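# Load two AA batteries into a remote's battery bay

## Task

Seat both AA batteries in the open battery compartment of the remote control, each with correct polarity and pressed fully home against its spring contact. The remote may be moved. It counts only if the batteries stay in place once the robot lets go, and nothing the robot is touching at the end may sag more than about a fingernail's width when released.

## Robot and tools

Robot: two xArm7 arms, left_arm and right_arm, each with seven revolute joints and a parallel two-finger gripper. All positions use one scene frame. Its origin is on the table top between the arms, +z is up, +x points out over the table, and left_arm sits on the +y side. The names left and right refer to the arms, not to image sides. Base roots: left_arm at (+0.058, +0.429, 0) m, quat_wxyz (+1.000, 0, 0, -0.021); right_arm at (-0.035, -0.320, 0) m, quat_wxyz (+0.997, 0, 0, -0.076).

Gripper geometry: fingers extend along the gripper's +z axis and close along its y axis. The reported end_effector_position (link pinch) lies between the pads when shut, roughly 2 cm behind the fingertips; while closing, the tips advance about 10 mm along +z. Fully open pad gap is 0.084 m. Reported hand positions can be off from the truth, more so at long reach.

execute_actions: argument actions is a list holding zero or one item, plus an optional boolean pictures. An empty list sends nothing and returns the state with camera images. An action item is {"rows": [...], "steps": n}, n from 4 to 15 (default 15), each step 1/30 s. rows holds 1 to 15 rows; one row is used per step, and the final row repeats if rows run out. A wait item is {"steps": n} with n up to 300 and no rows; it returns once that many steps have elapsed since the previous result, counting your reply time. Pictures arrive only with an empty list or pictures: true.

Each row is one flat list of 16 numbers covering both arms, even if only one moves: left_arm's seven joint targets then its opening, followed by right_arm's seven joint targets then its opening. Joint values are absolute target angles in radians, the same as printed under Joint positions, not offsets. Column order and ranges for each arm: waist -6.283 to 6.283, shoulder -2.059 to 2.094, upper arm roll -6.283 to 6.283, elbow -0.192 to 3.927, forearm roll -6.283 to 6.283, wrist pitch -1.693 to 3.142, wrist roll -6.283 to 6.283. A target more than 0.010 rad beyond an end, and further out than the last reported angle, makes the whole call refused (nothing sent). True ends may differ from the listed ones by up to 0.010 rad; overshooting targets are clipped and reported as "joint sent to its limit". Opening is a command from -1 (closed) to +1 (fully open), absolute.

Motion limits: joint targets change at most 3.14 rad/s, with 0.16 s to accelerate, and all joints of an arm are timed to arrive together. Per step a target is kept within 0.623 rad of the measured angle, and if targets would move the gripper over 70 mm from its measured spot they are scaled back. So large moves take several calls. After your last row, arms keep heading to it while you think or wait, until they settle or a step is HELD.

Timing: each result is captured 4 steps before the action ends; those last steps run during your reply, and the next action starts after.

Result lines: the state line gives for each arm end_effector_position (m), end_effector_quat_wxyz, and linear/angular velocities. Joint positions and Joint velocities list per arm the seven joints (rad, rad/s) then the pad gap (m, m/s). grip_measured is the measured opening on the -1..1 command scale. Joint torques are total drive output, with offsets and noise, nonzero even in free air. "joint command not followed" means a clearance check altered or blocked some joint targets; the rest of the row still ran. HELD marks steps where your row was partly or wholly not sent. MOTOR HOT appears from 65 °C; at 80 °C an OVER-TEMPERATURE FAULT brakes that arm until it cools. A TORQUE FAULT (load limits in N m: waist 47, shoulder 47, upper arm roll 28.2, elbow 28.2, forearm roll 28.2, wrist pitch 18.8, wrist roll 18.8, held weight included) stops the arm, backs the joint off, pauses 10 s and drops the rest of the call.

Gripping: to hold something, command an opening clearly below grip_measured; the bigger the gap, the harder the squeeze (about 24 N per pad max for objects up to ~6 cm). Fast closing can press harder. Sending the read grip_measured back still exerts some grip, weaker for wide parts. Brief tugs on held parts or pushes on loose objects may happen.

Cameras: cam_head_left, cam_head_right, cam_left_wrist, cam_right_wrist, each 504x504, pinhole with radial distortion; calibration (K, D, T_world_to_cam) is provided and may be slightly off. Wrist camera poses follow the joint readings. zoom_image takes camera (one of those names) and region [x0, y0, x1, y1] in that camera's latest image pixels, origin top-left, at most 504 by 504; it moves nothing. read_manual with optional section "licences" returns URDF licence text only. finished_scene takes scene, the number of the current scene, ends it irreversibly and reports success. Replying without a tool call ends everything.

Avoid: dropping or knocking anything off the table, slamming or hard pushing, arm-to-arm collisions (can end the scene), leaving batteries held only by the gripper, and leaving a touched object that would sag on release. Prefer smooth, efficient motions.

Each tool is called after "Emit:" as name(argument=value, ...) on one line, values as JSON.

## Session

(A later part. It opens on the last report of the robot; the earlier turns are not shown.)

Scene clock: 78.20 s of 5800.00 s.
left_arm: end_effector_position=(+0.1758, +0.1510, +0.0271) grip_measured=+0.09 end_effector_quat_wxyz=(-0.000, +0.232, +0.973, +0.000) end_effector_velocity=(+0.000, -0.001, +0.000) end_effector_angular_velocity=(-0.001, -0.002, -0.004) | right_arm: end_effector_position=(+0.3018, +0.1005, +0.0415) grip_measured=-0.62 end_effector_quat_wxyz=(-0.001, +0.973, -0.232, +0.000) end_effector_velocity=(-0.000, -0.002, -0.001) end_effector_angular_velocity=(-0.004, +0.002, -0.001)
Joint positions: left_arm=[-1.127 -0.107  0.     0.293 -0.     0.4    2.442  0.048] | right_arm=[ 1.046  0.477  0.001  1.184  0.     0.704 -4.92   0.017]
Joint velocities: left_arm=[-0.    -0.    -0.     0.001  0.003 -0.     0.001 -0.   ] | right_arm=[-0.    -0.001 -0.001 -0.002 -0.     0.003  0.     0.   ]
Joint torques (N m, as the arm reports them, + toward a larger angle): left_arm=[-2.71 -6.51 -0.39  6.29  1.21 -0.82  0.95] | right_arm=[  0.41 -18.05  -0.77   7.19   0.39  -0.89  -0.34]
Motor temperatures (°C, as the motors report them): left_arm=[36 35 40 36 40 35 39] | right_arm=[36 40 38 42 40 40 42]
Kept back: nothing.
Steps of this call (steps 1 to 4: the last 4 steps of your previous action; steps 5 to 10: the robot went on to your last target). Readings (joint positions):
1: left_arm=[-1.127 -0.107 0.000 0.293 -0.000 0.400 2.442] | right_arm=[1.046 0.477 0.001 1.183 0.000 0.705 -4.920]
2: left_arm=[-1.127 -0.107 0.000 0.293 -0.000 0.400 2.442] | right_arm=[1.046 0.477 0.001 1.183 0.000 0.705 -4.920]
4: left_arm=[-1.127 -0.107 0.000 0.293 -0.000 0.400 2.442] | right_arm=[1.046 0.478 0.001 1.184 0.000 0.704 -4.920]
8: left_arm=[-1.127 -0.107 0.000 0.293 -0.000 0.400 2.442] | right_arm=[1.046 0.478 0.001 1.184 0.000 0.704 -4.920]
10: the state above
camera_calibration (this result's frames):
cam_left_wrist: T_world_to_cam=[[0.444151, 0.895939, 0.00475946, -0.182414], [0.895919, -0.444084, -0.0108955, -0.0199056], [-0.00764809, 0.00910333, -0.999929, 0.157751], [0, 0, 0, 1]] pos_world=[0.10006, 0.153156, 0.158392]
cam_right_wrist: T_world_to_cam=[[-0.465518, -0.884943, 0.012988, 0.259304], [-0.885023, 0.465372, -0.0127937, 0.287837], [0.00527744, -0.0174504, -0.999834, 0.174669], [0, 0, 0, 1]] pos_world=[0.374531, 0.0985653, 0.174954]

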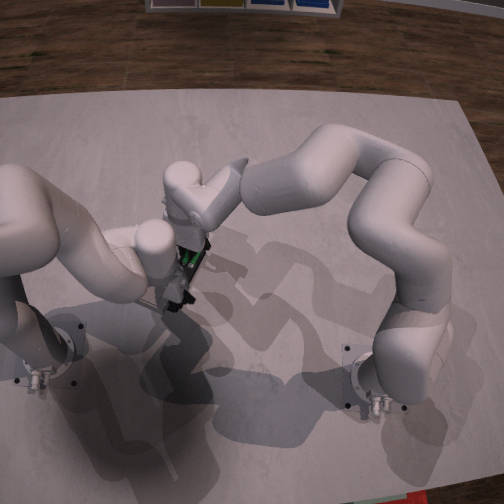

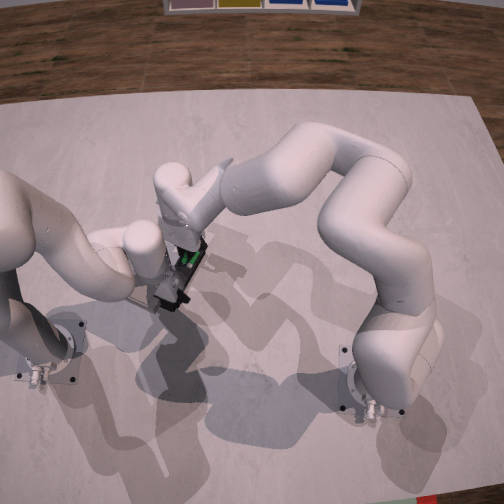

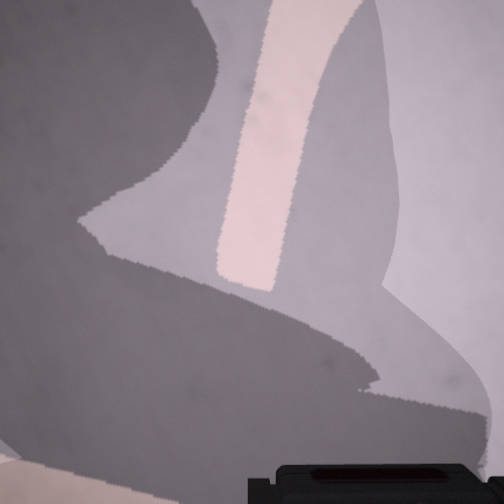

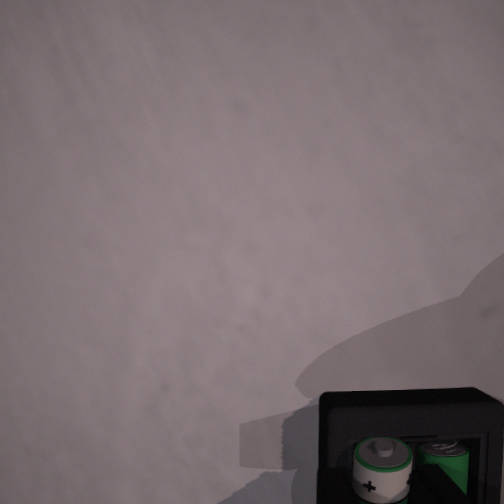

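Emit:
execute_actions(actions=[{"rows":[[-1.127,-0.1068,0,0.2931,0,0.3999,2.442,-0.4,1.0455,0.4772,0,1.1828,0,0.7056,-4.92,-0.5],[-1.127,-0.1068,0,0.2931,0,0.3999,2.442,-0.4,1.0455,0.4772,0,1.1828,0,0.7056,-4.92,-0.43],[-1.127,-0.1068,0,0.2931,0,0.3999,2.442,-0.4,1.0455,0.465,0,1.185,0,0.72,-4.92,-0.4],[-1.127,-0.1068,0,0.2931,0,0.3999,2.442,-0.4,1.0455,0.44,0,1.19,0,0.75,-4.92,-0.4],[-1.127,-0.1068,0,0.2931,0,0.3999,2.442,-0.4,1.05,0.41,0,1.195,0,0.785,-4.915,-0.4],[-1.127,-0.1068,0,0.2931,0,0.3999,2.442,-0.4,1.06,0.375,0,1.195,0,0.82,-4.905,-0.4],[-1.127,-0.1068,0,0.2931,0,0.3999,2.442,-0.4,1.072,0.352,0,1.18,0,0.828,-4.893,-0.4],[-1.127,-0.1068,0,0.2931,0,0.3999,2.442,-0.4,1.0856,0.3339,0,1.1607,0,0.8268,-4.88,-0.4]],"steps":15}])

Emit:
execute_actions(actions=[{"steps":14}], pictures=true)

Emit:
zoom_image(camera="cam_right_wrist", region=[250,290,464,504])

Emit:
zoom_image(camera="cam_head_right", region=[160,225,230,295])

Scene clock: 79.40 s of 5800.00 s.
left_arm: end_effector_position=(+0.1755, +0.1506, +0.0271) grip_measured=+0.08 end_effector_quat_wxyz=(+0.000, +0.233, +0.972, -0.000) end_effector_velocity=(+0.001, +0.002, -0.000) end_effector_angular_velocity=(+0.002, +0.002, +0.008) | right_arm: end_effector_position=(+0.2814, +0.1061, +0.1044) grip_measured=-0.42 end_effector_quat_wxyz=(-0.006, +0.973, -0.232, +0.003) end_effector_velocity=(-0.148, +0.066, +0.048) end_effector_angular_velocity=(+0.031, +0.031, +0.196)
Joint positions: left_arm=[-1.127 -0.106 -0.001  0.293  0.     0.399  2.442  0.048] | right_arm=[ 1.083  0.333  0.001  1.17  -0.     0.824 -4.883  0.026]
Joint velocities: left_arm=[ 0.001 -0.002  0.003 -0.002 -0.002  0.003 -0.002 -0.   ] | right_arm=[ 0.166 -0.184  0.125 -0.118  0.002  0.06   0.087 -0.   ]
Joint torques (N m, as the arm reports them, + toward a larger angle): left_arm=[-1.25 -7.79  0.65  5.68  0.55 -0.26  0.04] | right_arm=[-10.83  -9.04  -7.02   7.09   0.39  -0.74  -0.32]
Motor temperatures (°C, as the motors report them): left_arm=[36 35 40 36 40 35 39] | right_arm=[36 40 38 42 40 40 42]
Steps of this call (steps 1 to 15: the robot went on to your last target; steps 16 to 25: nothing new was sent; steps 26 to 36: the first 11 steps of this action). Readings (joint positions):
26: left_arm=[-1.127 -0.107 0.000 0.293 0.000 0.400 2.442] | right_arm=[1.046 0.477 0.000 1.183 0.000 0.706 -4.920]
27: left_arm=[-1.127 -0.107 0.000 0.293 0.000 0.400 2.442] | right_arm=[1.046 0.477 -0.000 1.182 -0.000 0.707 -4.920]
29: left_arm=[-1.127 -0.106 -0.000 0.293 0.000 0.399 2.442] | right_arm=[1.045 0.474 -0.001 1.182 -0.000 0.712 -4.920]
33: left_arm=[-1.128 -0.106 -0.001 0.293 0.000 0.399 2.442] | right_arm=[1.054 0.399 -0.004 1.185 -0.000 0.799 -4.908]
36: the state above

Scene clock: 79.87 s of 5800.00 s.
left_arm: end_effector_position=(+0.1757, +0.1509, +0.0271) grip_measured=+0.08 end_effector_quat_wxyz=(-0.000, +0.232, +0.973, +0.000) end_effector_velocity=(+0.000, +0.001, -0.000) end_effector_angular_velocity=(+0.001, +0.001, +0.003) | right_arm: end_effector_position=(+0.2778, +0.1026, +0.0999) grip_measured=-0.42 end_effector_quat_wxyz=(+0.000, +0.973, -0.233, -0.000) end_effector_velocity=(-0.000, +0.000, +0.001) end_effector_angular_velocity=(+0.001, -0.000, -0.002)
Joint positions: left_arm=[-1.127 -0.107 -0.     0.293 -0.     0.4    2.442  0.048] | right_arm=[ 1.086  0.334  0.     1.161 -0.     0.827 -4.88   0.026]
Joint velocities: left_arm=[ 0.001  0.     0.    -0.001  0.     0.    -0.001 -0.   ] | right_arm=[ 0.001 -0.002 -0.001 -0.001  0.002 -0.     0.001  0.   ]
Joint torques (N m, as the arm reports them, + toward a larger angle): left_arm=[-1.13 -7.37  0.87  6.05  0.56 -0.28 -0.03] | right_arm=[  0.33 -22.05  -0.5   10.96   0.41  -1.75  -0.35]
Motor temperatures (°C, as the motors report them): left_arm=[36 35 40 36 40 35 39] | right_arm=[36 40 38 42 40 40 42]
Kept back: nothing.
Steps of this call (steps 1 to 4: the last 4 steps of your previous action; steps 5 to 14: the robot went on to your last target). Readings (joint positions):
1: left_arm=[-1.127 -0.107 -0.001 0.293 0.000 0.400 2.442] | right_arm=[1.087 0.331 0.004 1.166 -0.000 0.825 -4.882]
2: left_arm=[-1.127 -0.107 -0.001 0.293 0.000 0.400 2.442] | right_arm=[1.088 0.332 0.005 1.163 -0.000 0.826 -4.881]
4: left_arm=[-1.127 -0.107 -0.000 0.293 0.000 0.400 2.442] | right_arm=[1.087 0.336 0.001 1.158 -0.000 0.827 -4.880]
8: left_arm=[-1.127 -0.107 -0.000 0.293 -0.000 0.400 2.442] | right_arm=[1.085 0.336 -0.002 1.160 -0.000 0.827 -4.880]
14: the state above
camera_calibration (this result's frames):
cam_left_wrist: T_world_to_cam=[[0.444606, 0.895713, 0.00474276, -0.182352], [0.895694, -0.444539, -0.0108265, -0.0197353], [-0.00758911, 0.0090616, -0.99993, 0.157762], [0, 0, 0, 1]] pos_world=[0.0999491, 0.153133, 0.158402]
cam_right_wrist: T_world_to_cam=[[-0.466753, -0.884249, 0.0156385, 0.24921], [-0.884378, 0.466591, -0.012978, 0.26607], [0.00417898, -0.0198878, -0.999793, 0.233787], [0, 0, 0, 1]] pos_world=[0.350649, 0.100867, 0.233295]

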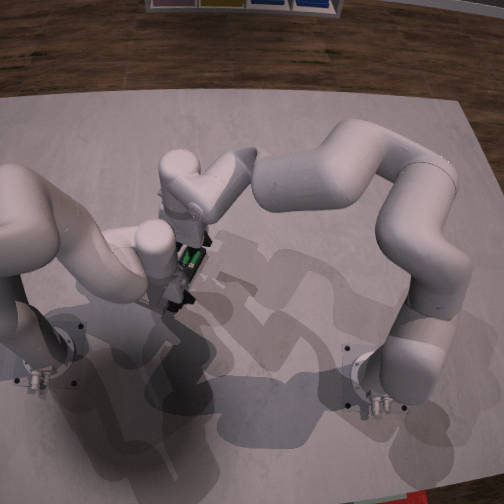

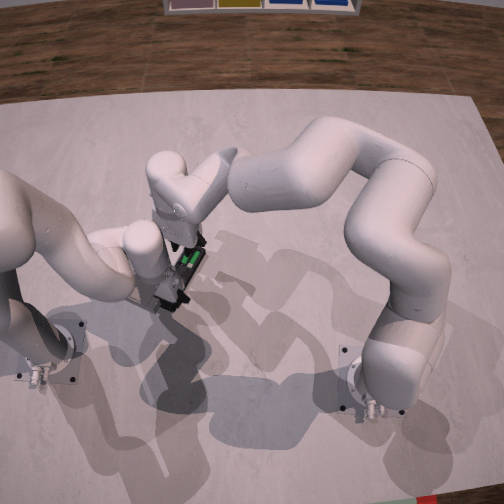

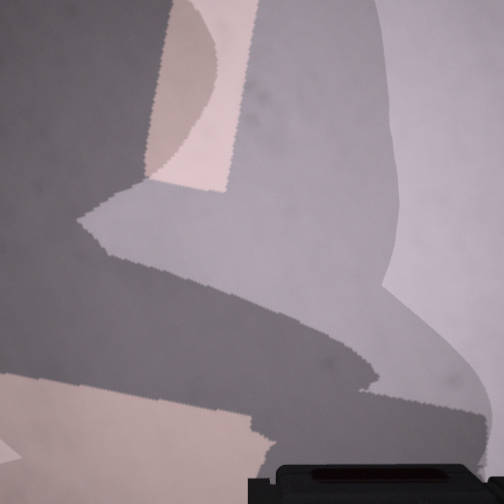

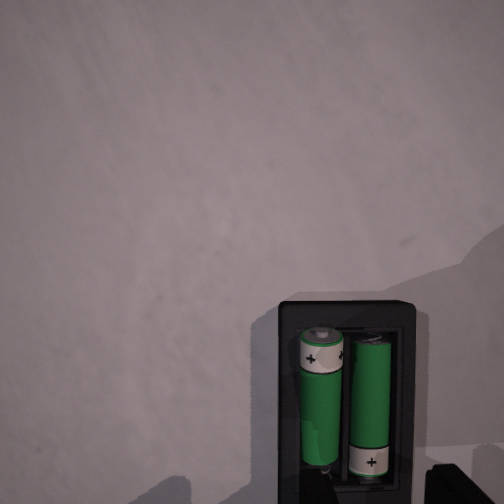

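Region (250, 290, 464, 504) of cam_right_wrist's 504x504 image, scaled by 2.355, with more detail than that image has.

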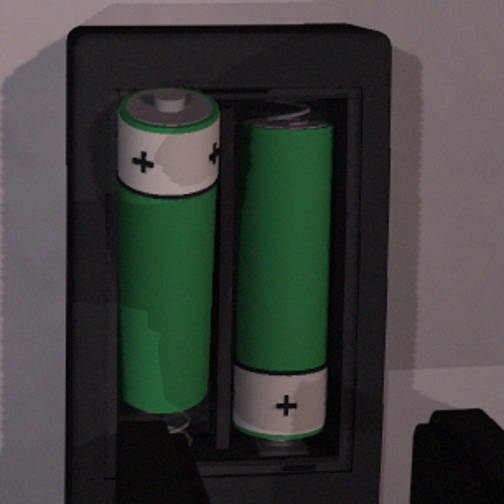

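Region (160, 225, 230, 295) of cam_head_right's 504x504 image, scaled by 7.200, with more detail than that image has.

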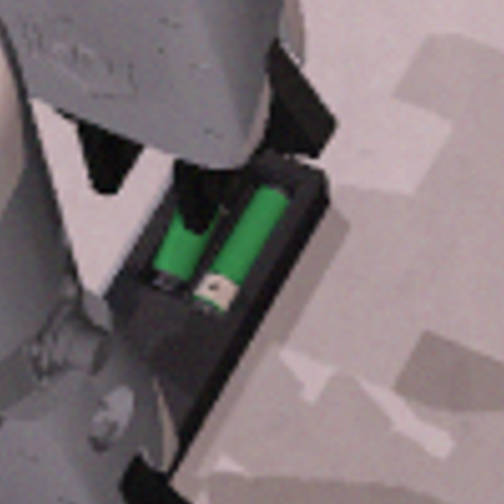

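Emit:
execute_actions(actions=[])

Scene clock: 80.57 s of 5800.00 s.
left_arm: end_effector_position=(+0.1758, +0.1509, +0.0271) grip_measured=+0.08 end_effector_quat_wxyz=(-0.000, +0.232, +0.973, +0.000) end_effector_velocity=(+0.000, -0.000, +0.000) end_effector_angular_velocity=(-0.001, -0.000, +0.001) | right_arm: end_effector_position=(+0.2778, +0.1027, +0.1002) grip_measured=-0.42 end_effector_quat_wxyz=(+0.000, +0.973, -0.233, -0.000) end_effector_velocity=(+0.000, -0.000, -0.000) end_effector_angular_velocity=(-0.000, -0.001, +0.000)
Joint positions: left_arm=[-1.127 -0.107 -0.     0.293 -0.     0.4    2.442  0.048] | right_arm=[ 1.086  0.334 -0.     1.161  0.     0.827 -4.88   0.026]
Joint velocities: left_arm=[ 0.001 -0.     0.     0.001 -0.     0.     0.    -0.   ] | right_arm=[ 0.     0.    -0.    -0.    -0.001 -0.001  0.001 -0.   ]
Joint torques (N m, as the arm reports them, + toward a larger angle): left_arm=[-1.03 -7.86  0.95  6.08  0.6  -0.35 -0.01] | right_arm=[  0.39 -22.21  -0.61  10.98   0.42  -1.8   -0.36]
Motor temperatures (°C, as the motors report them): left_arm=[36 35 40 36 40 35 39] | right_arm=[36 40 38 42 40 40 42]
Kept back: nothing.
Steps of this call (steps 1 to 15: the robot went on to your last target; steps 16 to 21: nothing new was sent). Readings (joint positions):
1: left_arm=[-1.127 -0.107 -0.000 0.293 -0.000 0.400 2.442] | right_arm=[1.086 0.334 -0.000 1.161 -0.000 0.827 -4.880]
2: left_arm=[-1.127 -0.107 -0.000 0.293 -0.000 0.400 2.442] | right_arm=[1.086 0.334 -0.000 1.161 -0.000 0.827 -4.880]
4: left_arm=[-1.127 -0.107 -0.000 0.293 -0.000 0.400 2.442] | right_arm=[1.086 0.334 -0.000 1.161 -0.000 0.827 -4.880]
8: left_arm=[-1.127 -0.107 -0.000 0.293 -0.000 0.400 2.442] | right_arm=[1.086 0.334 -0.000 1.161 -0.000 0.827 -4.880]
21: the state above
All arms were judged still, so your last target was given up. Only a new action makes them travel on or press farther. Fingers that are still opening or closing keep moving.
camera_calibration (this result's frames):
cam_left_wrist: T_world_to_cam=[[0.444515, 0.895759, 0.00473522, -0.182362], [0.895739, -0.444448, -0.0108236, -0.0197798], [-0.00759076, 0.00905276, -0.99993, 0.157767], [0, 0, 0, 1]] pos_world=[0.0999777, 0.153133, 0.158405]
cam_right_wrist: T_world_to_cam=[[-0.466753, -0.884259, 0.0150782, 0.249387], [-0.884376, 0.466592, -0.0130748, 0.266091], [0.00452616, -0.0194375, -0.999801, 0.233933], [0, 0, 0, 1]] pos_world=[0.350667, 0.100914, 0.233605]

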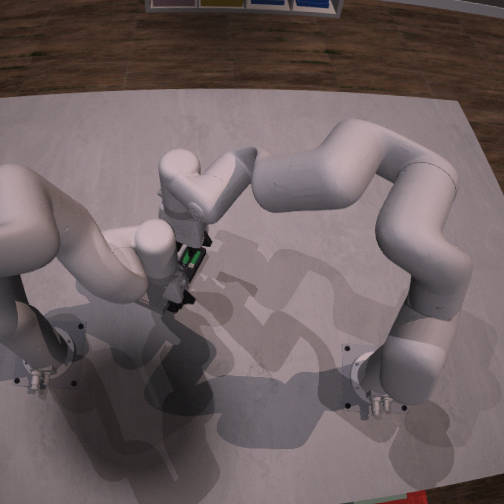

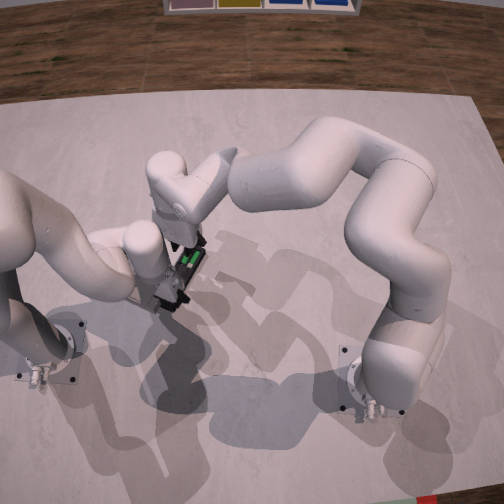

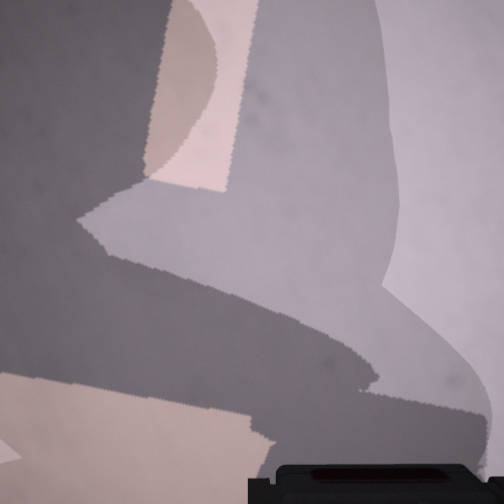

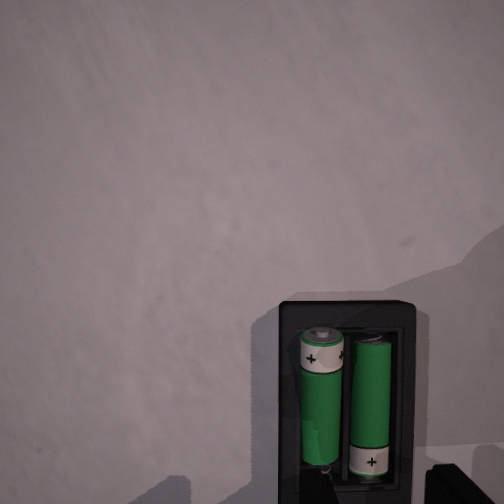

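Emit:
zoom_image(camera="cam_right_wrist", region=[260, 290, 440, 504])

Region (260, 290, 440, 504) of cam_right_wrist's 504x504 image, scaled by 2.355, with more detail than that image has; it fills the left 424 columns of this view, and the rest is white.

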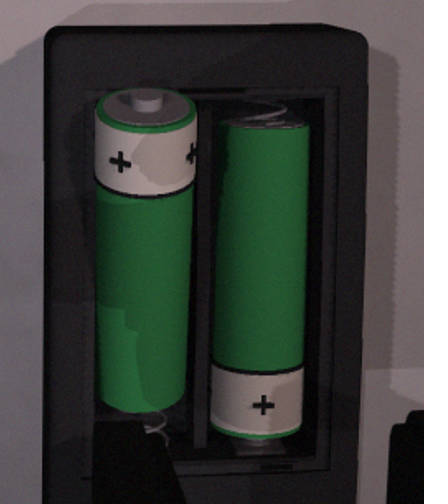

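Emit:
execute_actions(actions=[{"rows":[[-1.127,-0.1068,0,0.2931,0,0.3999,2.442,-0.4,1.075,0.36,0,1.168,0,0.81,-4.891,-0.6],[-1.127,-0.1068,0,0.2931,0,0.3999,2.442,-0.4,1.065,0.385,0,1.176,0,0.78,-4.901,-0.7],[-1.127,-0.1068,0,0.2931,0,0.3999,2.442,-0.4,1.056,0.41,0,1.182,0,0.765,-4.91,-0.8],[-1.127,-0.1068,0,0.2931,0,0.3999,2.442,-0.4,1.0486,0.4406,0,1.188,0,0.7486,-4.917,-0.8]],"steps":15}])

Emit:
execute_actions(actions=[{"steps":10}], pictures=true)

Scene clock: 82.13 s of 5800.00 s.
left_arm: end_effector_position=(+0.1758, +0.1509, +0.0271) grip_measured=+0.08 end_effector_quat_wxyz=(-0.000, +0.232, +0.973, +0.000) end_effector_velocity=(-0.000, -0.000, +0.000) end_effector_angular_velocity=(-0.000, -0.000, -0.001) | right_arm: end_effector_position=(+0.3005, +0.0990, +0.0585) grip_measured=-0.82 end_effector_quat_wxyz=(+0.002, +0.972, -0.233, -0.001) end_effector_velocity=(-0.001, +0.061, +0.058) end_effector_angular_velocity=(+0.125, -0.078, +0.068)
Joint positions: left_arm=[-1.127 -0.107 -0.     0.293  0.     0.4    2.442  0.048] | right_arm=[ 1.048  0.442 -0.     1.187 -0.     0.749 -4.917  0.008]
Joint velocities: left_arm=[-0.001  0.     0.     0.     0.    -0.     0.001 -0.   ] | right_arm=[ 0.026 -0.061  0.043  0.066 -0.001 -0.02  -0.002 -0.   ]
Joint torques (N m, as the arm reports them, + toward a larger angle): left_arm=[-1.04 -7.56  1.02  6.33  0.66 -0.33  0.  ] | right_arm=[ -1.2  -21.92  -1.39   9.63   0.34  -1.7   -0.38]
Motor temperatures (°C, as the motors report them): left_arm=[36 35 40 36 40 35 39] | right_arm=[36 40 38 42 40 40 42]
Steps of this call (steps 1 to 36: nothing new was sent; steps 37 to 47: the first 11 steps of this action). Readings (joint positions):
37: left_arm=[-1.127 -0.107 -0.000 0.293 0.000 0.400 2.442] | right_arm=[1.085 0.334 0.000 1.161 -0.000 0.827 -4.880]
38: left_arm=[-1.127 -0.107 -0.000 0.293 0.000 0.400 2.442] | right_arm=[1.083 0.339 0.001 1.163 0.000 0.822 -4.883]
40: left_arm=[-1.127 -0.107 -0.000 0.293 0.000 0.400 2.442] | right_arm=[1.070 0.374 0.003 1.177 0.000 0.789 -4.898]
44: left_arm=[-1.127 -0.107 -0.000 0.293 0.000 0.400 2.442] | right_arm=[1.047 0.444 -0.004 1.182 -0.000 0.752 -4.916]
47: the state above

Scene clock: 82.47 s of 5800.00 s.
left_arm: end_effector_position=(+0.1758, +0.1509, +0.0271) grip_measured=+0.08 end_effector_quat_wxyz=(+0.000, +0.232, +0.973, +0.000) end_effector_velocity=(-0.000, +0.000, -0.000) end_effector_angular_velocity=(+0.000, +0.000, +0.001) | right_arm: end_effector_position=(+0.3006, +0.1000, +0.0597) grip_measured=-0.82 end_effector_quat_wxyz=(+0.000, +0.973, -0.233, -0.000) end_effector_velocity=(-0.001, +0.001, -0.001) end_effector_angular_velocity=(-0.000, +0.001, +0.003)
Joint positions: left_arm=[-1.127 -0.107 -0.     0.293  0.     0.4    2.442  0.048] | right_arm=[ 1.049  0.44  -0.     1.188 -0.     0.749 -4.917  0.008]
Joint velocities: left_arm=[-0.     0.    -0.    -0.001 -0.001 -0.    -0.001  0.   ] | right_arm=[ 0.     0.002  0.001  0.001 -0.    -0.001 -0.001  0.   ]
Joint torques (N m, as the arm reports them, + toward a larger angle): left_arm=[-0.69 -7.3   0.92  5.85  0.5  -0.37 -0.12] | right_arm=[  0.41 -23.48  -0.53  10.59   0.44  -1.73  -0.37]
Motor temperatures (°C, as the motors report them): left_arm=[36 35 40 36 40 35 39] | right_arm=[36 40 38 42 40 40 42]
Kept back: nothing.
Steps of this call (steps 1 to 4: the last 4 steps of your previous action; steps 5 to 10: the robot went on to your last target). Readings (joint positions):
1: left_arm=[-1.127 -0.107 -0.000 0.293 0.000 0.400 2.442] | right_arm=[1.049 0.440 0.001 1.189 0.000 0.749 -4.917]
2: left_arm=[-1.127 -0.107 -0.000 0.293 0.000 0.400 2.442] | right_arm=[1.049 0.439 0.001 1.190 0.000 0.748 -4.917]
4: left_arm=[-1.127 -0.107 -0.000 0.293 0.000 0.400 2.442] | right_arm=[1.049 0.439 0.001 1.189 0.000 0.748 -4.917]
8: left_arm=[-1.127 -0.107 -0.000 0.293 0.000 0.400 2.442] | right_arm=[1.049 0.440 -0.000 1.188 -0.000 0.749 -4.917]
10: the state above
camera_calibration (this result's frames):
cam_left_wrist: T_world_to_cam=[[0.44449, 0.895771, 0.00471772, -0.182358], [0.895752, -0.444423, -0.0108053, -0.0197989], [-0.00758243, 0.00902876, -0.99993, 0.157773], [0, 0, 0, 1]] pos_world=[0.0999877, 0.153128, 0.158408]
cam_right_wrist: T_world_to_cam=[[-0.466755, -0.884241, 0.0160426, 0.258148], [-0.884378, 0.466593, -0.0129085, 0.286939], [0.00392887, -0.0202128, -0.999788, 0.193509], [0, 0, 0, 1]] pos_world=[0.373494, 0.098293, 0.19303]

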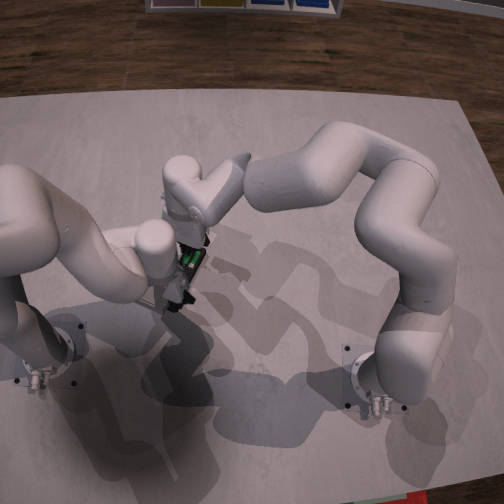

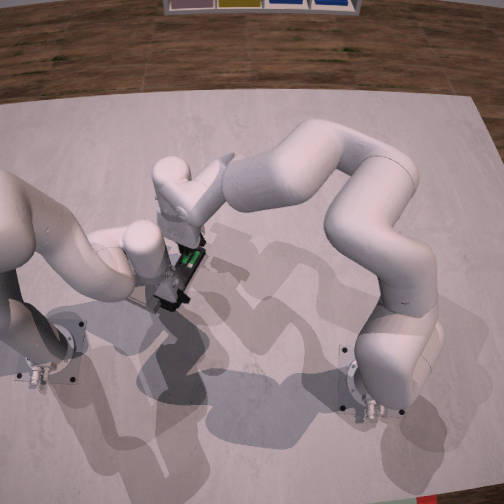

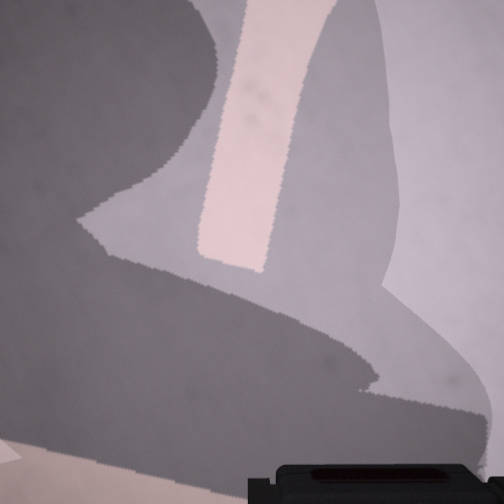

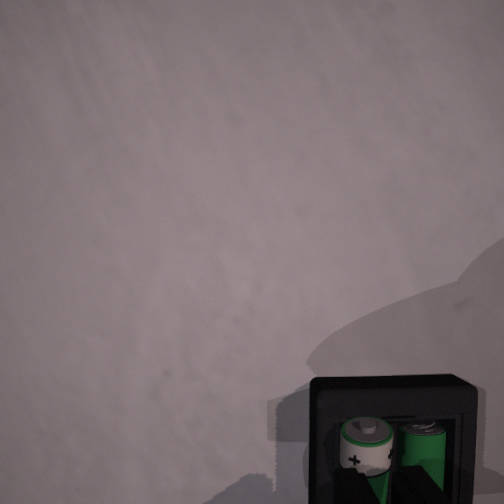

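Emit:
execute_actions(actions=[{"rows":[[-1.127,-0.1068,0,0.2931,0,0.3999,2.442,-0.4,1.0486,0.445,0,1.187,0,0.743,-4.917,-0.8],[-1.127,-0.1068,0,0.2931,0,0.3999,2.442,-0.4,1.0486,0.449,0,1.1865,0,0.738,-4.917,-0.8],[-1.127,-0.1068,0,0.2931,0,0.3999,2.442,-0.4,1.0486,0.453,0,1.186,0,0.733,-4.917,-0.8],[-1.127,-0.1068,0,0.2931,0,0.3999,2.442,-0.4,1.0486,0.457,0,1.185,0,0.728,-4.917,-0.8],[-1.127,-0.1068,0,0.2931,0,0.3999,2.442,-0.4,1.0486,0.4606,0,1.1845,0,0.7245,-4.917,-0.8]],"steps":15}])

Emit:
execute_actions(actions=[{"rows":[[-1.127,-0.1068,0,0.2931,0,0.3999,2.442,-0.4,1.0495,0.462,0,1.1838,0,0.722,-4.916,-0.8],[-1.127,-0.1068,0,0.2931,0,0.3999,2.442,-0.4,1.0504,0.4635,0,1.183,0,0.7195,-4.915,-0.8],[-1.127,-0.1068,0,0.2931,0,0.3999,2.442,-0.4,1.0513,0.465,0,1.1822,0,0.717,-4.914,-0.8],[-1.127,-0.1068,0,0.2931,0,0.3999,2.442,-0.4,1.0522,0.4665,0,1.1814,0,0.7145,-4.913,-0.8],[-1.127,-0.1068,0,0.2931,0,0.3999,2.442,-0.4,1.0531,0.468,0,1.1806,0,0.712,-4.912,-0.8],[-1.127,-0.1068,0,0.2931,0,0.3999,2.442,-0.4,1.054,0.4695,0,1.1798,0,0.7095,-4.9115,-0.8]],"steps":15}], pictures=true)

Scene clock: 83.33 s of 5800.00 s.
left_arm: end_effector_position=(+0.1758, +0.1509, +0.0271) grip_measured=+0.08 end_effector_quat_wxyz=(-0.000, +0.232, +0.973, -0.000) end_effector_velocity=(-0.000, +0.000, -0.000) end_effector_angular_velocity=(-0.000, +0.000, +0.001) | right_arm: end_effector_position=(+0.3006, +0.1003, +0.0495) grip_measured=-0.82 end_effector_quat_wxyz=(+0.000, +0.973, -0.233, -0.000) end_effector_velocity=(+0.001, -0.001, -0.000) end_effector_angular_velocity=(+0.001, +0.000, -0.003)
Joint positions: left_arm=[-1.127 -0.107  0.     0.293 -0.     0.4    2.442  0.048] | right_arm=[ 1.049  0.46   0.     1.185  0.     0.725 -4.917  0.008]
Joint velocities: left_arm=[ 0.    -0.    -0.    -0.    -0.001 -0.    -0.     0.   ] | right_arm=[-0.001 -0.    -0.001 -0.001  0.001 -0.002  0.001  0.   ]
Joint torques (N m, as the arm reports them, + toward a larger angle): left_arm=[-1.32 -7.41  0.78  6.    0.41 -0.29  0.02] | right_arm=[ -0.03 -22.88  -0.87  10.13   0.32  -1.63  -0.37]
Motor temperatures (°C, as the motors report them): left_arm=[36 35 40 36 40 35 39] | right_arm=[36 40 38 42 40 40 42]
Steps of this call (steps 1 to 15: the robot went on to your last target; steps 16 to 26: the first 11 steps of this action). Readings (joint positions):
16: left_arm=[-1.127 -0.107 -0.000 0.293 0.000 0.400 2.442] | right_arm=[1.049 0.441 0.000 1.188 -0.000 0.748 -4.917]
17: left_arm=[-1.127 -0.107 -0.000 0.293 0.000 0.400 2.442] | right_arm=[1.049 0.442 -0.000 1.188 0.000 0.746 -4.917]
19: left_arm=[-1.127 -0.107 -0.000 0.293 0.000 0.400 2.442] | right_arm=[1.049 0.449 -0.000 1.187 0.000 0.737 -4.917]
23: left_arm=[-1.127 -0.107 -0.000 0.293 0.000 0.400 2.442] | right_arm=[1.049 0.461 0.000 1.184 0.000 0.725 -4.917]
26: the state above

Scene clock: 83.83 s of 5800.00 s.
left_arm: end_effector_position=(+0.1760, +0.1511, +0.0271) grip_measured=+0.08 end_effector_quat_wxyz=(-0.000, +0.231, +0.973, +0.000) end_effector_velocity=(-0.000, +0.000, -0.000) end_effector_angular_velocity=(+0.000, +0.000, -0.001) | right_arm: end_effector_position=(+0.3007, +0.1021, +0.0472) grip_measured=-0.81 end_effector_quat_wxyz=(-0.003, +0.972, -0.234, +0.002) end_effector_velocity=(-0.000, +0.001, -0.002) end_effector_angular_velocity=(+0.001, -0.001, +0.002)
Joint positions: left_arm=[-1.127 -0.107  0.001  0.293 -0.     0.4    2.441  0.048] | right_arm=[ 1.053  0.465 -0.002  1.182 -0.     0.711 -4.911  0.008]
Joint velocities: left_arm=[ 0.001  0.    -0.001 -0.    -0.    -0.     0.001  0.   ] | right_arm=[ 0.001  0.004  0.001 -0.001 -0.001 -0.006  0.     0.   ]
Joint torques (N m, as the arm reports them, + toward a larger angle): left_arm=[-2.78 -6.72 -0.36  6.4   1.29 -0.51  1.14] | right_arm=[  4.06 -11.86   3.45   6.46   1.13  -3.3   -0.53]
Motor temperatures (°C, as the motors report them): left_arm=[36 35 40 36 40 35 39] | right_arm=[36 40 38 42 40 40 42]
Steps of this call (steps 1 to 4: the last 4 steps of your previous action; steps 5 to 15: the first 11 steps of this action). Readings (joint positions):
5: left_arm=[-1.127 -0.107 0.000 0.293 -0.000 0.400 2.442] | right_arm=[1.049 0.460 0.000 1.185 0.000 0.724 -4.917]
6: left_arm=[-1.127 -0.107 0.000 0.293 -0.000 0.400 2.442] | right_arm=[1.049 0.461 0.000 1.184 0.000 0.723 -4.916]
8: left_arm=[-1.127 -0.107 0.000 0.293 -0.000 0.400 2.442] | right_arm=[1.050 0.462 -0.001 1.184 -0.000 0.719 -4.915]
12: left_arm=[-1.127 -0.107 0.001 0.293 -0.000 0.400 2.441] | right_arm=[1.053 0.464 -0.002 1.183 -0.000 0.712 -4.912]
15: the state above
camera_calibration (this result's frames):
cam_left_wrist: T_world_to_cam=[[0.442295, 0.896857, 0.00470557, -0.18246], [0.896834, -0.442225, -0.0112033, -0.0204137], [-0.00796684, 0.00917528, -0.999926, 0.157817], [0, 0, 0, 1]] pos_world=[0.100266, 0.153165, 0.158435]
cam_right_wrist: T_world_to_cam=[[-0.469061, -0.883122, 0.00879958, 0.261161], [-0.883115, 0.468904, -0.015376, 0.285367], [0.00945268, -0.0149833, -0.999843, 0.178906], [0, 0, 0, 1]] pos_world=[0.372821, 0.0995075, 0.180967]

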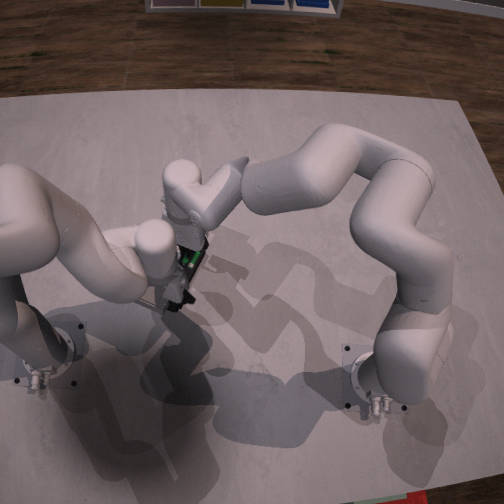

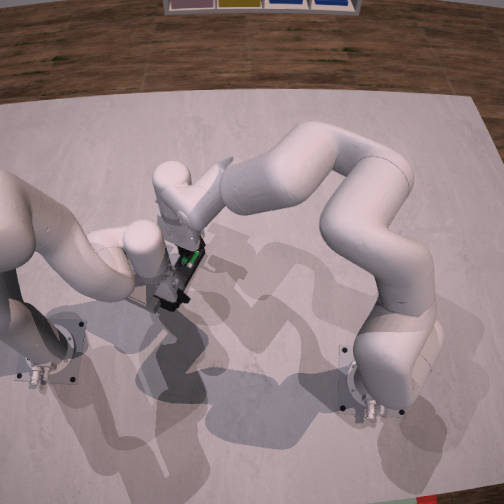

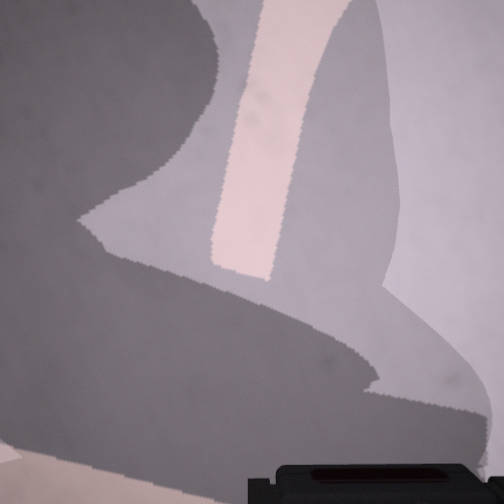

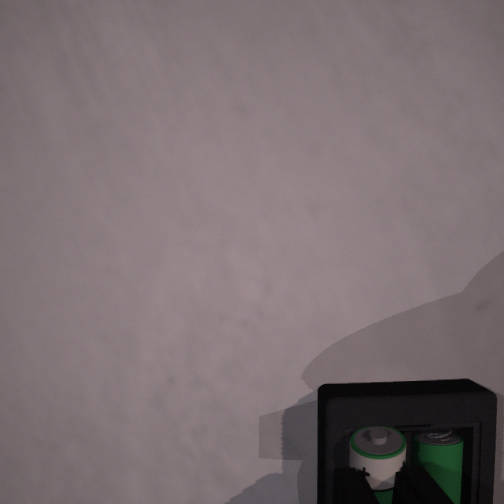

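Emit:
zoom_image(camera="cam_right_wrist", region=[310, 370, 504, 504])

Region (310, 370, 504, 504) of cam_right_wrist's 504x504 image, scaled by 2.598, with more detail than that image has; it fills the top 348 rows of this view, and the rest is white.

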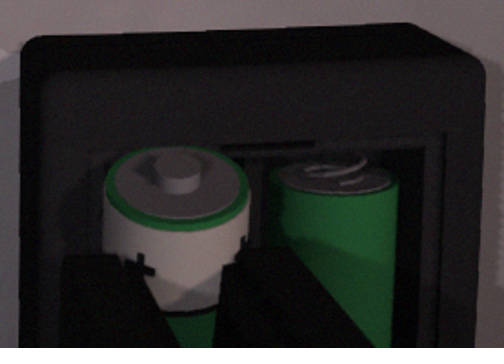

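Emit:
execute_actions(actions=[{"rows":[[-1.127,-0.1068,0,0.2931,0,0.3999,2.442,-0.4,1.052,0.462,0,1.183,0,0.718,-4.913,-0.8],[-1.127,-0.1068,0,0.2931,0,0.3999,2.442,-0.4,1.051,0.457,0,1.185,0,0.726,-4.914,-0.7],[-1.127,-0.1068,0,0.2931,0,0.3999,2.442,-0.4,1.049,0.452,0,1.187,0,0.735,-4.916,-0.55],[-1.127,-0.1068,0,0.2931,0,0.3999,2.442,-0.4,1.047,0.452,0,1.188,0,0.737,-4.918,-0.45],[-1.127,-0.1068,0,0.2931,0,0.3999,2.442,-0.4,1.045,0.453,0,1.189,0,0.737,-4.920,-0.45],[-1.127,-0.1068,0,0.2931,0,0.3999,2.442,-0.4,1.0432,0.454,0,1.189,0,0.736,-4.9224,-0.45],[-1.127,-0.1068,0,0.2931,0,0.3999,2.442,-0.4,1.0432,0.457,0,1.1885,0,0.732,-4.9224,-0.45],[-1.127,-0.1068,0,0.2931,0,0.3999,2.442,-0.4,1.0432,0.460,0,1.188,0,0.728,-4.9224,-0.45],[-1.127,-0.1068,0,0.2931,0,0.3999,2.442,-0.4,1.0432,0.4625,0,1.1875,0,0.725,-4.9224,-0.45],[-1.127,-0.1068,0,0.2931,0,0.3999,2.442,-0.4,1.0432,0.4648,0,1.1872,0,0.7226,-4.9224,-0.45]],"steps":15}])

Emit:
execute_actions(actions=[{"steps":8}], pictures=true)

Emit:
zoom_image(camera="cam_right_wrist", region=[290, 360, 504, 504])

Scene clock: 85.47 s of 5800.00 s.
left_arm: end_effector_position=(+0.1753, +0.1504, +0.0271) grip_measured=+0.08 end_effector_quat_wxyz=(+0.000, +0.234, +0.972, -0.000) end_effector_velocity=(+0.002, +0.002, -0.000) end_effector_angular_velocity=(+0.002, +0.003, +0.015) | right_arm: end_effector_position=(+0.3021, +0.0980, +0.0469) grip_measured=-0.47 end_effector_quat_wxyz=(+0.002, +0.973, -0.233, -0.001) end_effector_velocity=(+0.005, -0.003, -0.026) end_effector_angular_velocity=(-0.003, -0.003, -0.007)
Joint positions: left_arm=[-1.128 -0.106 -0.001  0.293  0.     0.399  2.443  0.048] | right_arm=[ 1.044  0.466  0.     1.185  0.     0.725 -4.922  0.024]
Joint velocities: left_arm=[ 0.003 -0.002  0.005 -0.002 -0.003  0.003 -0.003  0.   ] | right_arm=[-0.005  0.054 -0.005 -0.004 -0.003 -0.058 -0.001 -0.   ]
Joint torques (N m, as the arm reports them, + toward a larger angle): left_arm=[-1.2  -7.8   0.91  6.07  0.51 -0.3   0.15] | right_arm=[  1.65 -24.82   0.4   10.44   0.41  -1.46  -0.34]
Motor temperatures (°C, as the motors report them): left_arm=[36 35 40 36 40 35 39] | right_arm=[36 40 38 41 40 40 42]
Steps of this call (steps 1 to 4: the last 4 steps of your previous action; steps 5 to 15: the robot went on to your last target; steps 16 to 38: nothing new was sent; steps 39 to 49: the first 11 steps of this action). Readings (joint positions):
39: left_arm=[-1.127 -0.107 0.000 0.293 0.000 0.400 2.442] | right_arm=[1.054 0.466 -0.000 1.180 -0.000 0.710 -4.912]
40: left_arm=[-1.127 -0.107 0.000 0.293 0.000 0.400 2.442] | right_arm=[1.053 0.465 0.000 1.181 0.000 0.712 -4.912]
42: left_arm=[-1.128 -0.106 -0.001 0.293 0.000 0.399 2.443] | right_arm=[1.053 0.463 0.005 1.178 0.001 0.726 -4.915]
46: left_arm=[-1.128 -0.106 -0.002 0.294 0.000 0.399 2.443] | right_arm=[1.046 0.461 0.004 1.184 0.001 0.733 -4.922]
49: the state above

Scene clock: 85.73 s of 5800.00 s.
left_arm: end_effector_position=(+0.1757, +0.1508, +0.0271) grip_measured=+0.08 end_effector_quat_wxyz=(+0.000, +0.233, +0.973, +0.000) end_effector_velocity=(+0.001, +0.001, -0.000) end_effector_angular_velocity=(+0.001, +0.000, +0.003) | right_arm: end_effector_position=(+0.3031, +0.0990, +0.0479) grip_measured=-0.47 end_effector_quat_wxyz=(+0.000, +0.973, -0.233, -0.000) end_effector_velocity=(+0.004, -0.001, +0.003) end_effector_angular_velocity=(+0.004, -0.006, -0.007)
Joint positions: left_arm=[-1.127 -0.107 -0.     0.293  0.     0.4    2.442  0.048] | right_arm=[ 1.043  0.465  0.     1.187  0.     0.723 -4.922  0.024]
Joint velocities: left_arm=[ 0.001 -0.001  0.002 -0.001  0.001  0.001 -0.001 -0.   ] | right_arm=[-0.003 -0.005 -0.004  0.002 -0.    -0.     0.001 -0.   ]
Joint torques (N m, as the arm reports them, + toward a larger angle): left_arm=[-1.05 -8.04  0.92  6.01  0.79 -0.41  0.05] | right_arm=[  0.46 -23.36  -0.57  10.23   0.42  -1.68  -0.3 ]
Motor temperatures (°C, as the motors report them): left_arm=[36 35 40 36 40 35 39] | right_arm=[36 40 38 41 40 40 42]
Kept back: nothing.
Steps of this call (steps 1 to 4: the last 4 steps of your previous action; steps 5 to 8: the robot went on to your last target). Readings (joint positions):
1: left_arm=[-1.128 -0.106 -0.001 0.293 0.000 0.399 2.442] | right_arm=[1.044 0.467 0.000 1.185 0.000 0.724 -4.922]
2: left_arm=[-1.128 -0.106 -0.001 0.293 0.000 0.399 2.442] | right_arm=[1.044 0.468 0.001 1.185 0.000 0.723 -4.922]
4: left_arm=[-1.127 -0.107 -0.001 0.293 0.000 0.400 2.442] | right_arm=[1.044 0.467 0.001 1.186 0.000 0.723 -4.922]
8: the state above
camera_calibration (this result's frames):
cam_left_wrist: T_world_to_cam=[[0.444961, 0.895537, 0.00472768, -0.182303], [0.895518, -0.444895, -0.0107645, -0.019617], [-0.00753665, 0.00902349, -0.999931, 0.157755], [0, 0, 0, 1]] pos_world=[0.0998743, 0.153108, 0.158395]
cam_right_wrist: T_world_to_cam=[[-0.466299, -0.884488, 0.0156795, 0.258598], [-0.884618, 0.466141, -0.0127884, 0.289598], [0.0040023, -0.0198335, -0.999795, 0.181674], [0, 0, 0, 1]] pos_world=[0.37604, 0.0973368, 0.181286]

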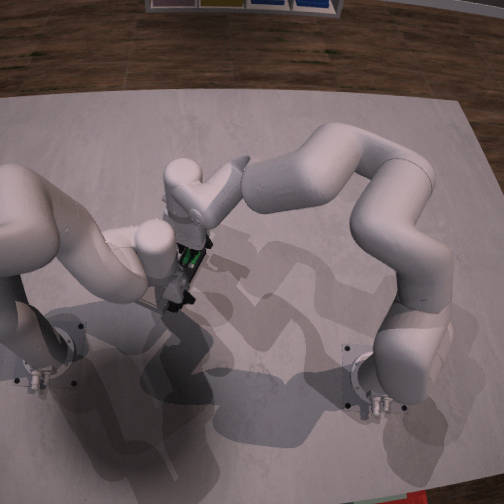

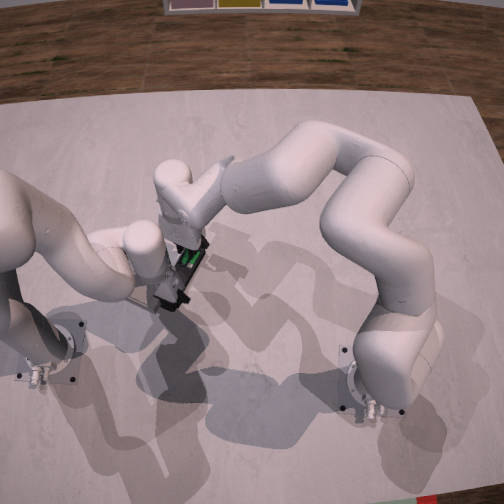

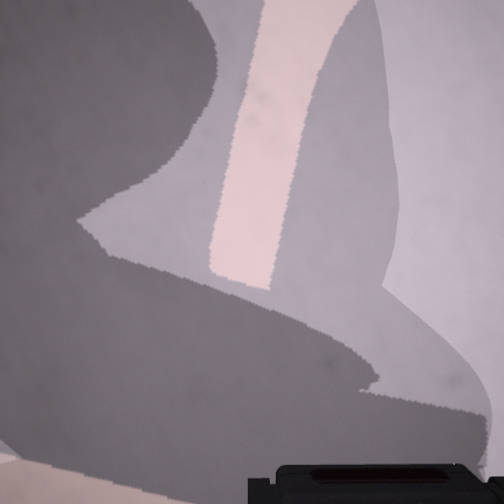

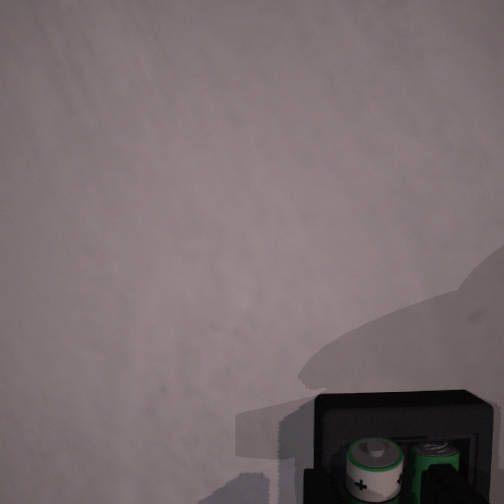

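Region (290, 360, 504, 504) of cam_right_wrist's 504x504 image, scaled by 2.355, with more detail than that image has; it fills the top 339 rows of this view, and the rest is white.

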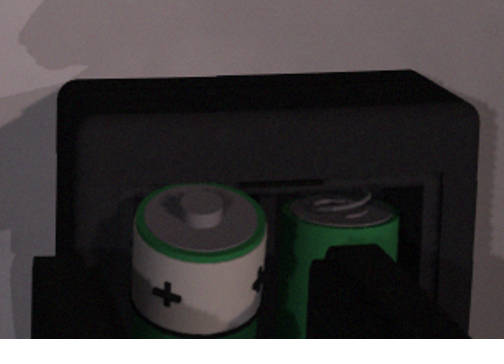

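Emit:
execute_actions(actions=[{"rows":[[-1.127,-0.1068,0,0.2931,0,0.3999,2.442,-0.4,1.0432,0.4648,0,1.1872,0,0.7226,-4.9224,-0.6],[-1.127,-0.1068,0,0.2931,0,0.3999,2.442,-0.4,1.0432,0.4648,0,1.1872,0,0.7226,-4.9224,-0.65],[-1.127,-0.1068,0,0.2931,0,0.3999,2.442,-0.4,1.0432,0.4648,0,1.1872,0,0.7226,-4.9224,-0.7],[-1.127,-0.1068,0,0.2931,0,0.3999,2.442,-0.4,1.0432,0.4648,0,1.1872,0,0.7226,-4.9224,-0.75],[-1.127,-0.1068,0,0.2931,0,0.3999,2.442,-0.4,1.0432,0.4648,0,1.1872,0,0.7226,-4.9224,-0.8],[-1.127,-0.1068,0,0.2931,0,0.3999,2.442,-0.4,1.0432,0.4648,0,1.1872,0,0.7226,-4.9224,-0.85],[-1.127,-0.1068,0,0.2931,0,0.3999,2.442,-0.4,1.0432,0.4648,0,1.1872,0,0.7226,-4.9224,-0.9]],"steps":15}])

Emit:
execute_actions(actions=[{"steps":8}], pictures=true)

Emit:
zoom_image(camera="cam_right_wrist", region=[290, 360, 504, 504])

Scene clock: 86.53 s of 5800.00 s.
left_arm: end_effector_position=(+0.1760, +0.1510, +0.0271) grip_measured=+0.08 end_effector_quat_wxyz=(-0.000, +0.232, +0.973, -0.000) end_effector_velocity=(+0.000, -0.001, +0.000) end_effector_angular_velocity=(-0.001, -0.001, -0.001) | right_arm: end_effector_position=(+0.3035, +0.1005, +0.0501) grip_measured=-0.92 end_effector_quat_wxyz=(-0.002, +0.973, -0.232, +0.001) end_effector_velocity=(+0.001, -0.002, -0.002) end_effector_angular_velocity=(-0.003, +0.001, -0.003)
Joint positions: left_arm=[-1.127 -0.107  0.001  0.293 -0.     0.4    2.442  0.048] | right_arm=[ 1.044  0.462  0.001  1.189  0.     0.723 -4.922  0.004]
Joint velocities: left_arm=[ 0.001 -0.    -0.001  0.001  0.001 -0.     0.001  0.   ] | right_arm=[-0.001  0.003 -0.002 -0.002 -0.001 -0.002  0.001  0.   ]
Joint torques (N m, as the arm reports them, + toward a larger angle): left_arm=[-2.34 -7.99  0.19  6.26  0.71 -0.54  0.52] | right_arm=[ -2.03 -17.96  -2.64   8.24   0.2   -2.03  -0.35]
Motor temperatures (°C, as the motors report them): left_arm=[36 35 40 36 40 35 39] | right_arm=[36 40 38 41 40 40 42]
Steps of this call (steps 1 to 13: the robot went on to your last target; steps 14 to 24: the first 11 steps of this action). Readings (joint positions):
14: left_arm=[-1.127 -0.107 -0.000 0.293 0.000 0.400 2.442] | right_arm=[1.043 0.465 0.000 1.187 0.000 0.723 -4.922]
15: left_arm=[-1.127 -0.107 -0.000 0.293 0.000 0.400 2.442] | right_arm=[1.043 0.465 0.000 1.187 0.000 0.723 -4.922]
17: left_arm=[-1.127 -0.107 -0.000 0.293 0.000 0.400 2.442] | right_arm=[1.043 0.465 0.000 1.187 0.000 0.722 -4.922]
21: left_arm=[-1.127 -0.107 0.001 0.293 -0.000 0.400 2.442] | right_arm=[1.044 0.462 0.001 1.189 0.000 0.723 -4.922]
24: the state above

Scene clock: 86.80 s of 5800.00 s.
left_arm: end_effector_position=(+0.1760, +0.1510, +0.0271) grip_measured=+0.08 end_effector_quat_wxyz=(-0.000, +0.232, +0.973, +0.000) end_effector_velocity=(-0.000, -0.000, -0.000) end_effector_angular_velocity=(+0.000, +0.000, -0.001) | right_arm: end_effector_position=(+0.3035, +0.1002, +0.0497) grip_measured=-0.92 end_effector_quat_wxyz=(-0.002, +0.973, -0.232, +0.000) end_effector_velocity=(+0.000, -0.001, -0.001) end_effector_angular_velocity=(-0.002, +0.001, -0.001)
Joint positions: left_arm=[-1.127 -0.107  0.     0.293 -0.     0.4    2.442  0.048] | right_arm=[ 1.044  0.463  0.001  1.189  0.     0.722 -4.922  0.004]
Joint velocities: left_arm=[-0.001  0.    -0.     0.     0.    -0.    -0.     0.   ] | right_arm=[-0.001  0.002 -0.001 -0.001 -0.    -0.001 -0.001  0.   ]
Joint torques (N m, as the arm reports them, + toward a larger angle): left_arm=[-3.02 -8.01 -0.17  6.27  0.83 -0.46  0.56] | right_arm=[ -3.08 -15.36  -3.87   6.89  -0.01  -1.87  -0.38]
Motor temperatures (°C, as the motors report them): left_arm=[36 35 40 36 40 35 39] | right_arm=[36 40 38 41 40 40 42]
Kept back: nothing.
Steps of this call (steps 1 to 4: the last 4 steps of your previous action; steps 5 to 8: the robot went on to your last target). Readings (joint positions):
1: left_arm=[-1.127 -0.107 0.001 0.293 -0.000 0.400 2.442] | right_arm=[1.044 0.462 0.001 1.189 0.000 0.723 -4.922]
2: left_arm=[-1.127 -0.107 0.000 0.293 -0.000 0.400 2.442] | right_arm=[1.044 0.463 0.001 1.189 0.000 0.723 -4.922]
4: left_arm=[-1.127 -0.107 0.000 0.293 -0.000 0.400 2.442] | right_arm=[1.044 0.463 0.001 1.189 0.000 0.723 -4.922]
8: the state above
camera_calibration (this result's frames):
cam_left_wrist: T_world_to_cam=[[0.443709, 0.896159, 0.00469566, -0.182434], [0.896138, -0.443642, -0.0108828, -0.0200903], [-0.00766951, 0.00903675, -0.99993, 0.157782], [0, 0, 0, 1]] pos_world=[0.100161, 0.153151, 0.158409]
cam_right_wrist: T_world_to_cam=[[-0.465778, -0.884822, 0.0118568, 0.259899], [-0.88488, 0.465631, -0.0132338, 0.289567], [0.00618864, -0.0166558, -0.999842, 0.182484], [0, 0, 0, 1]] pos_world=[0.376158, 0.0981728, 0.183206]

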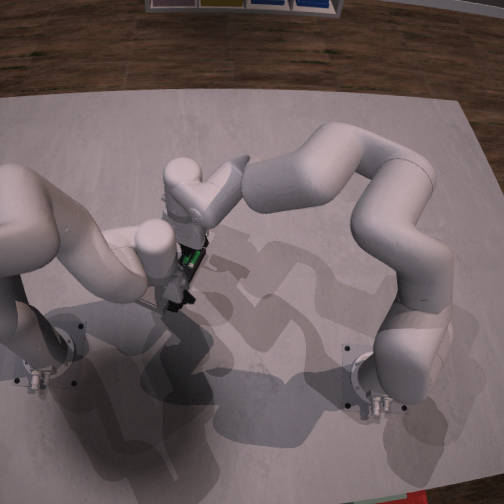

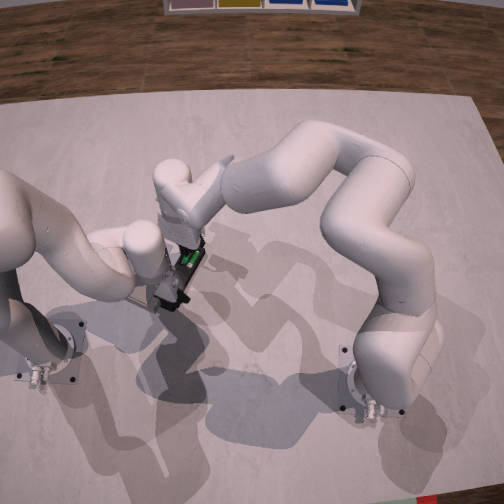

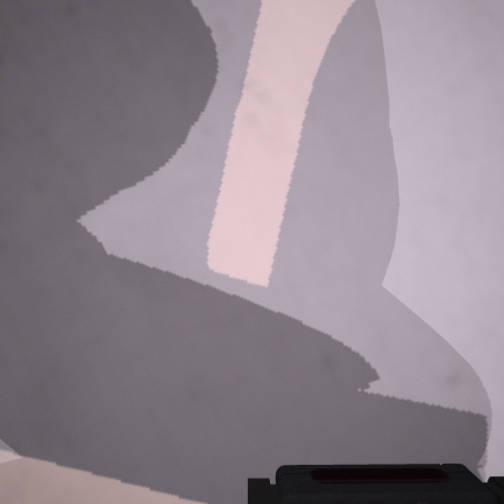

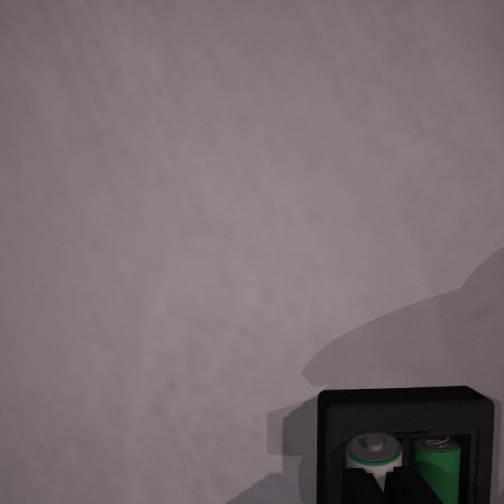

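Region (290, 360, 504, 504) of cam_right_wrist's 504x504 image, scaled by 2.355, with more detail than that image has; it fills the top 339 rows of this view, and the rest is white.

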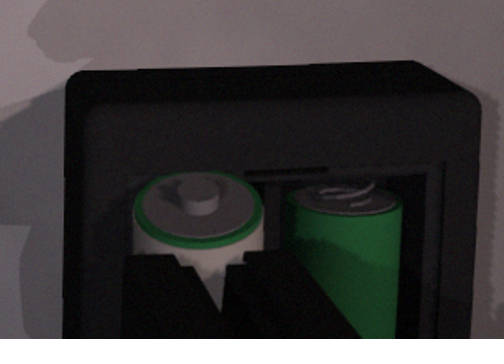

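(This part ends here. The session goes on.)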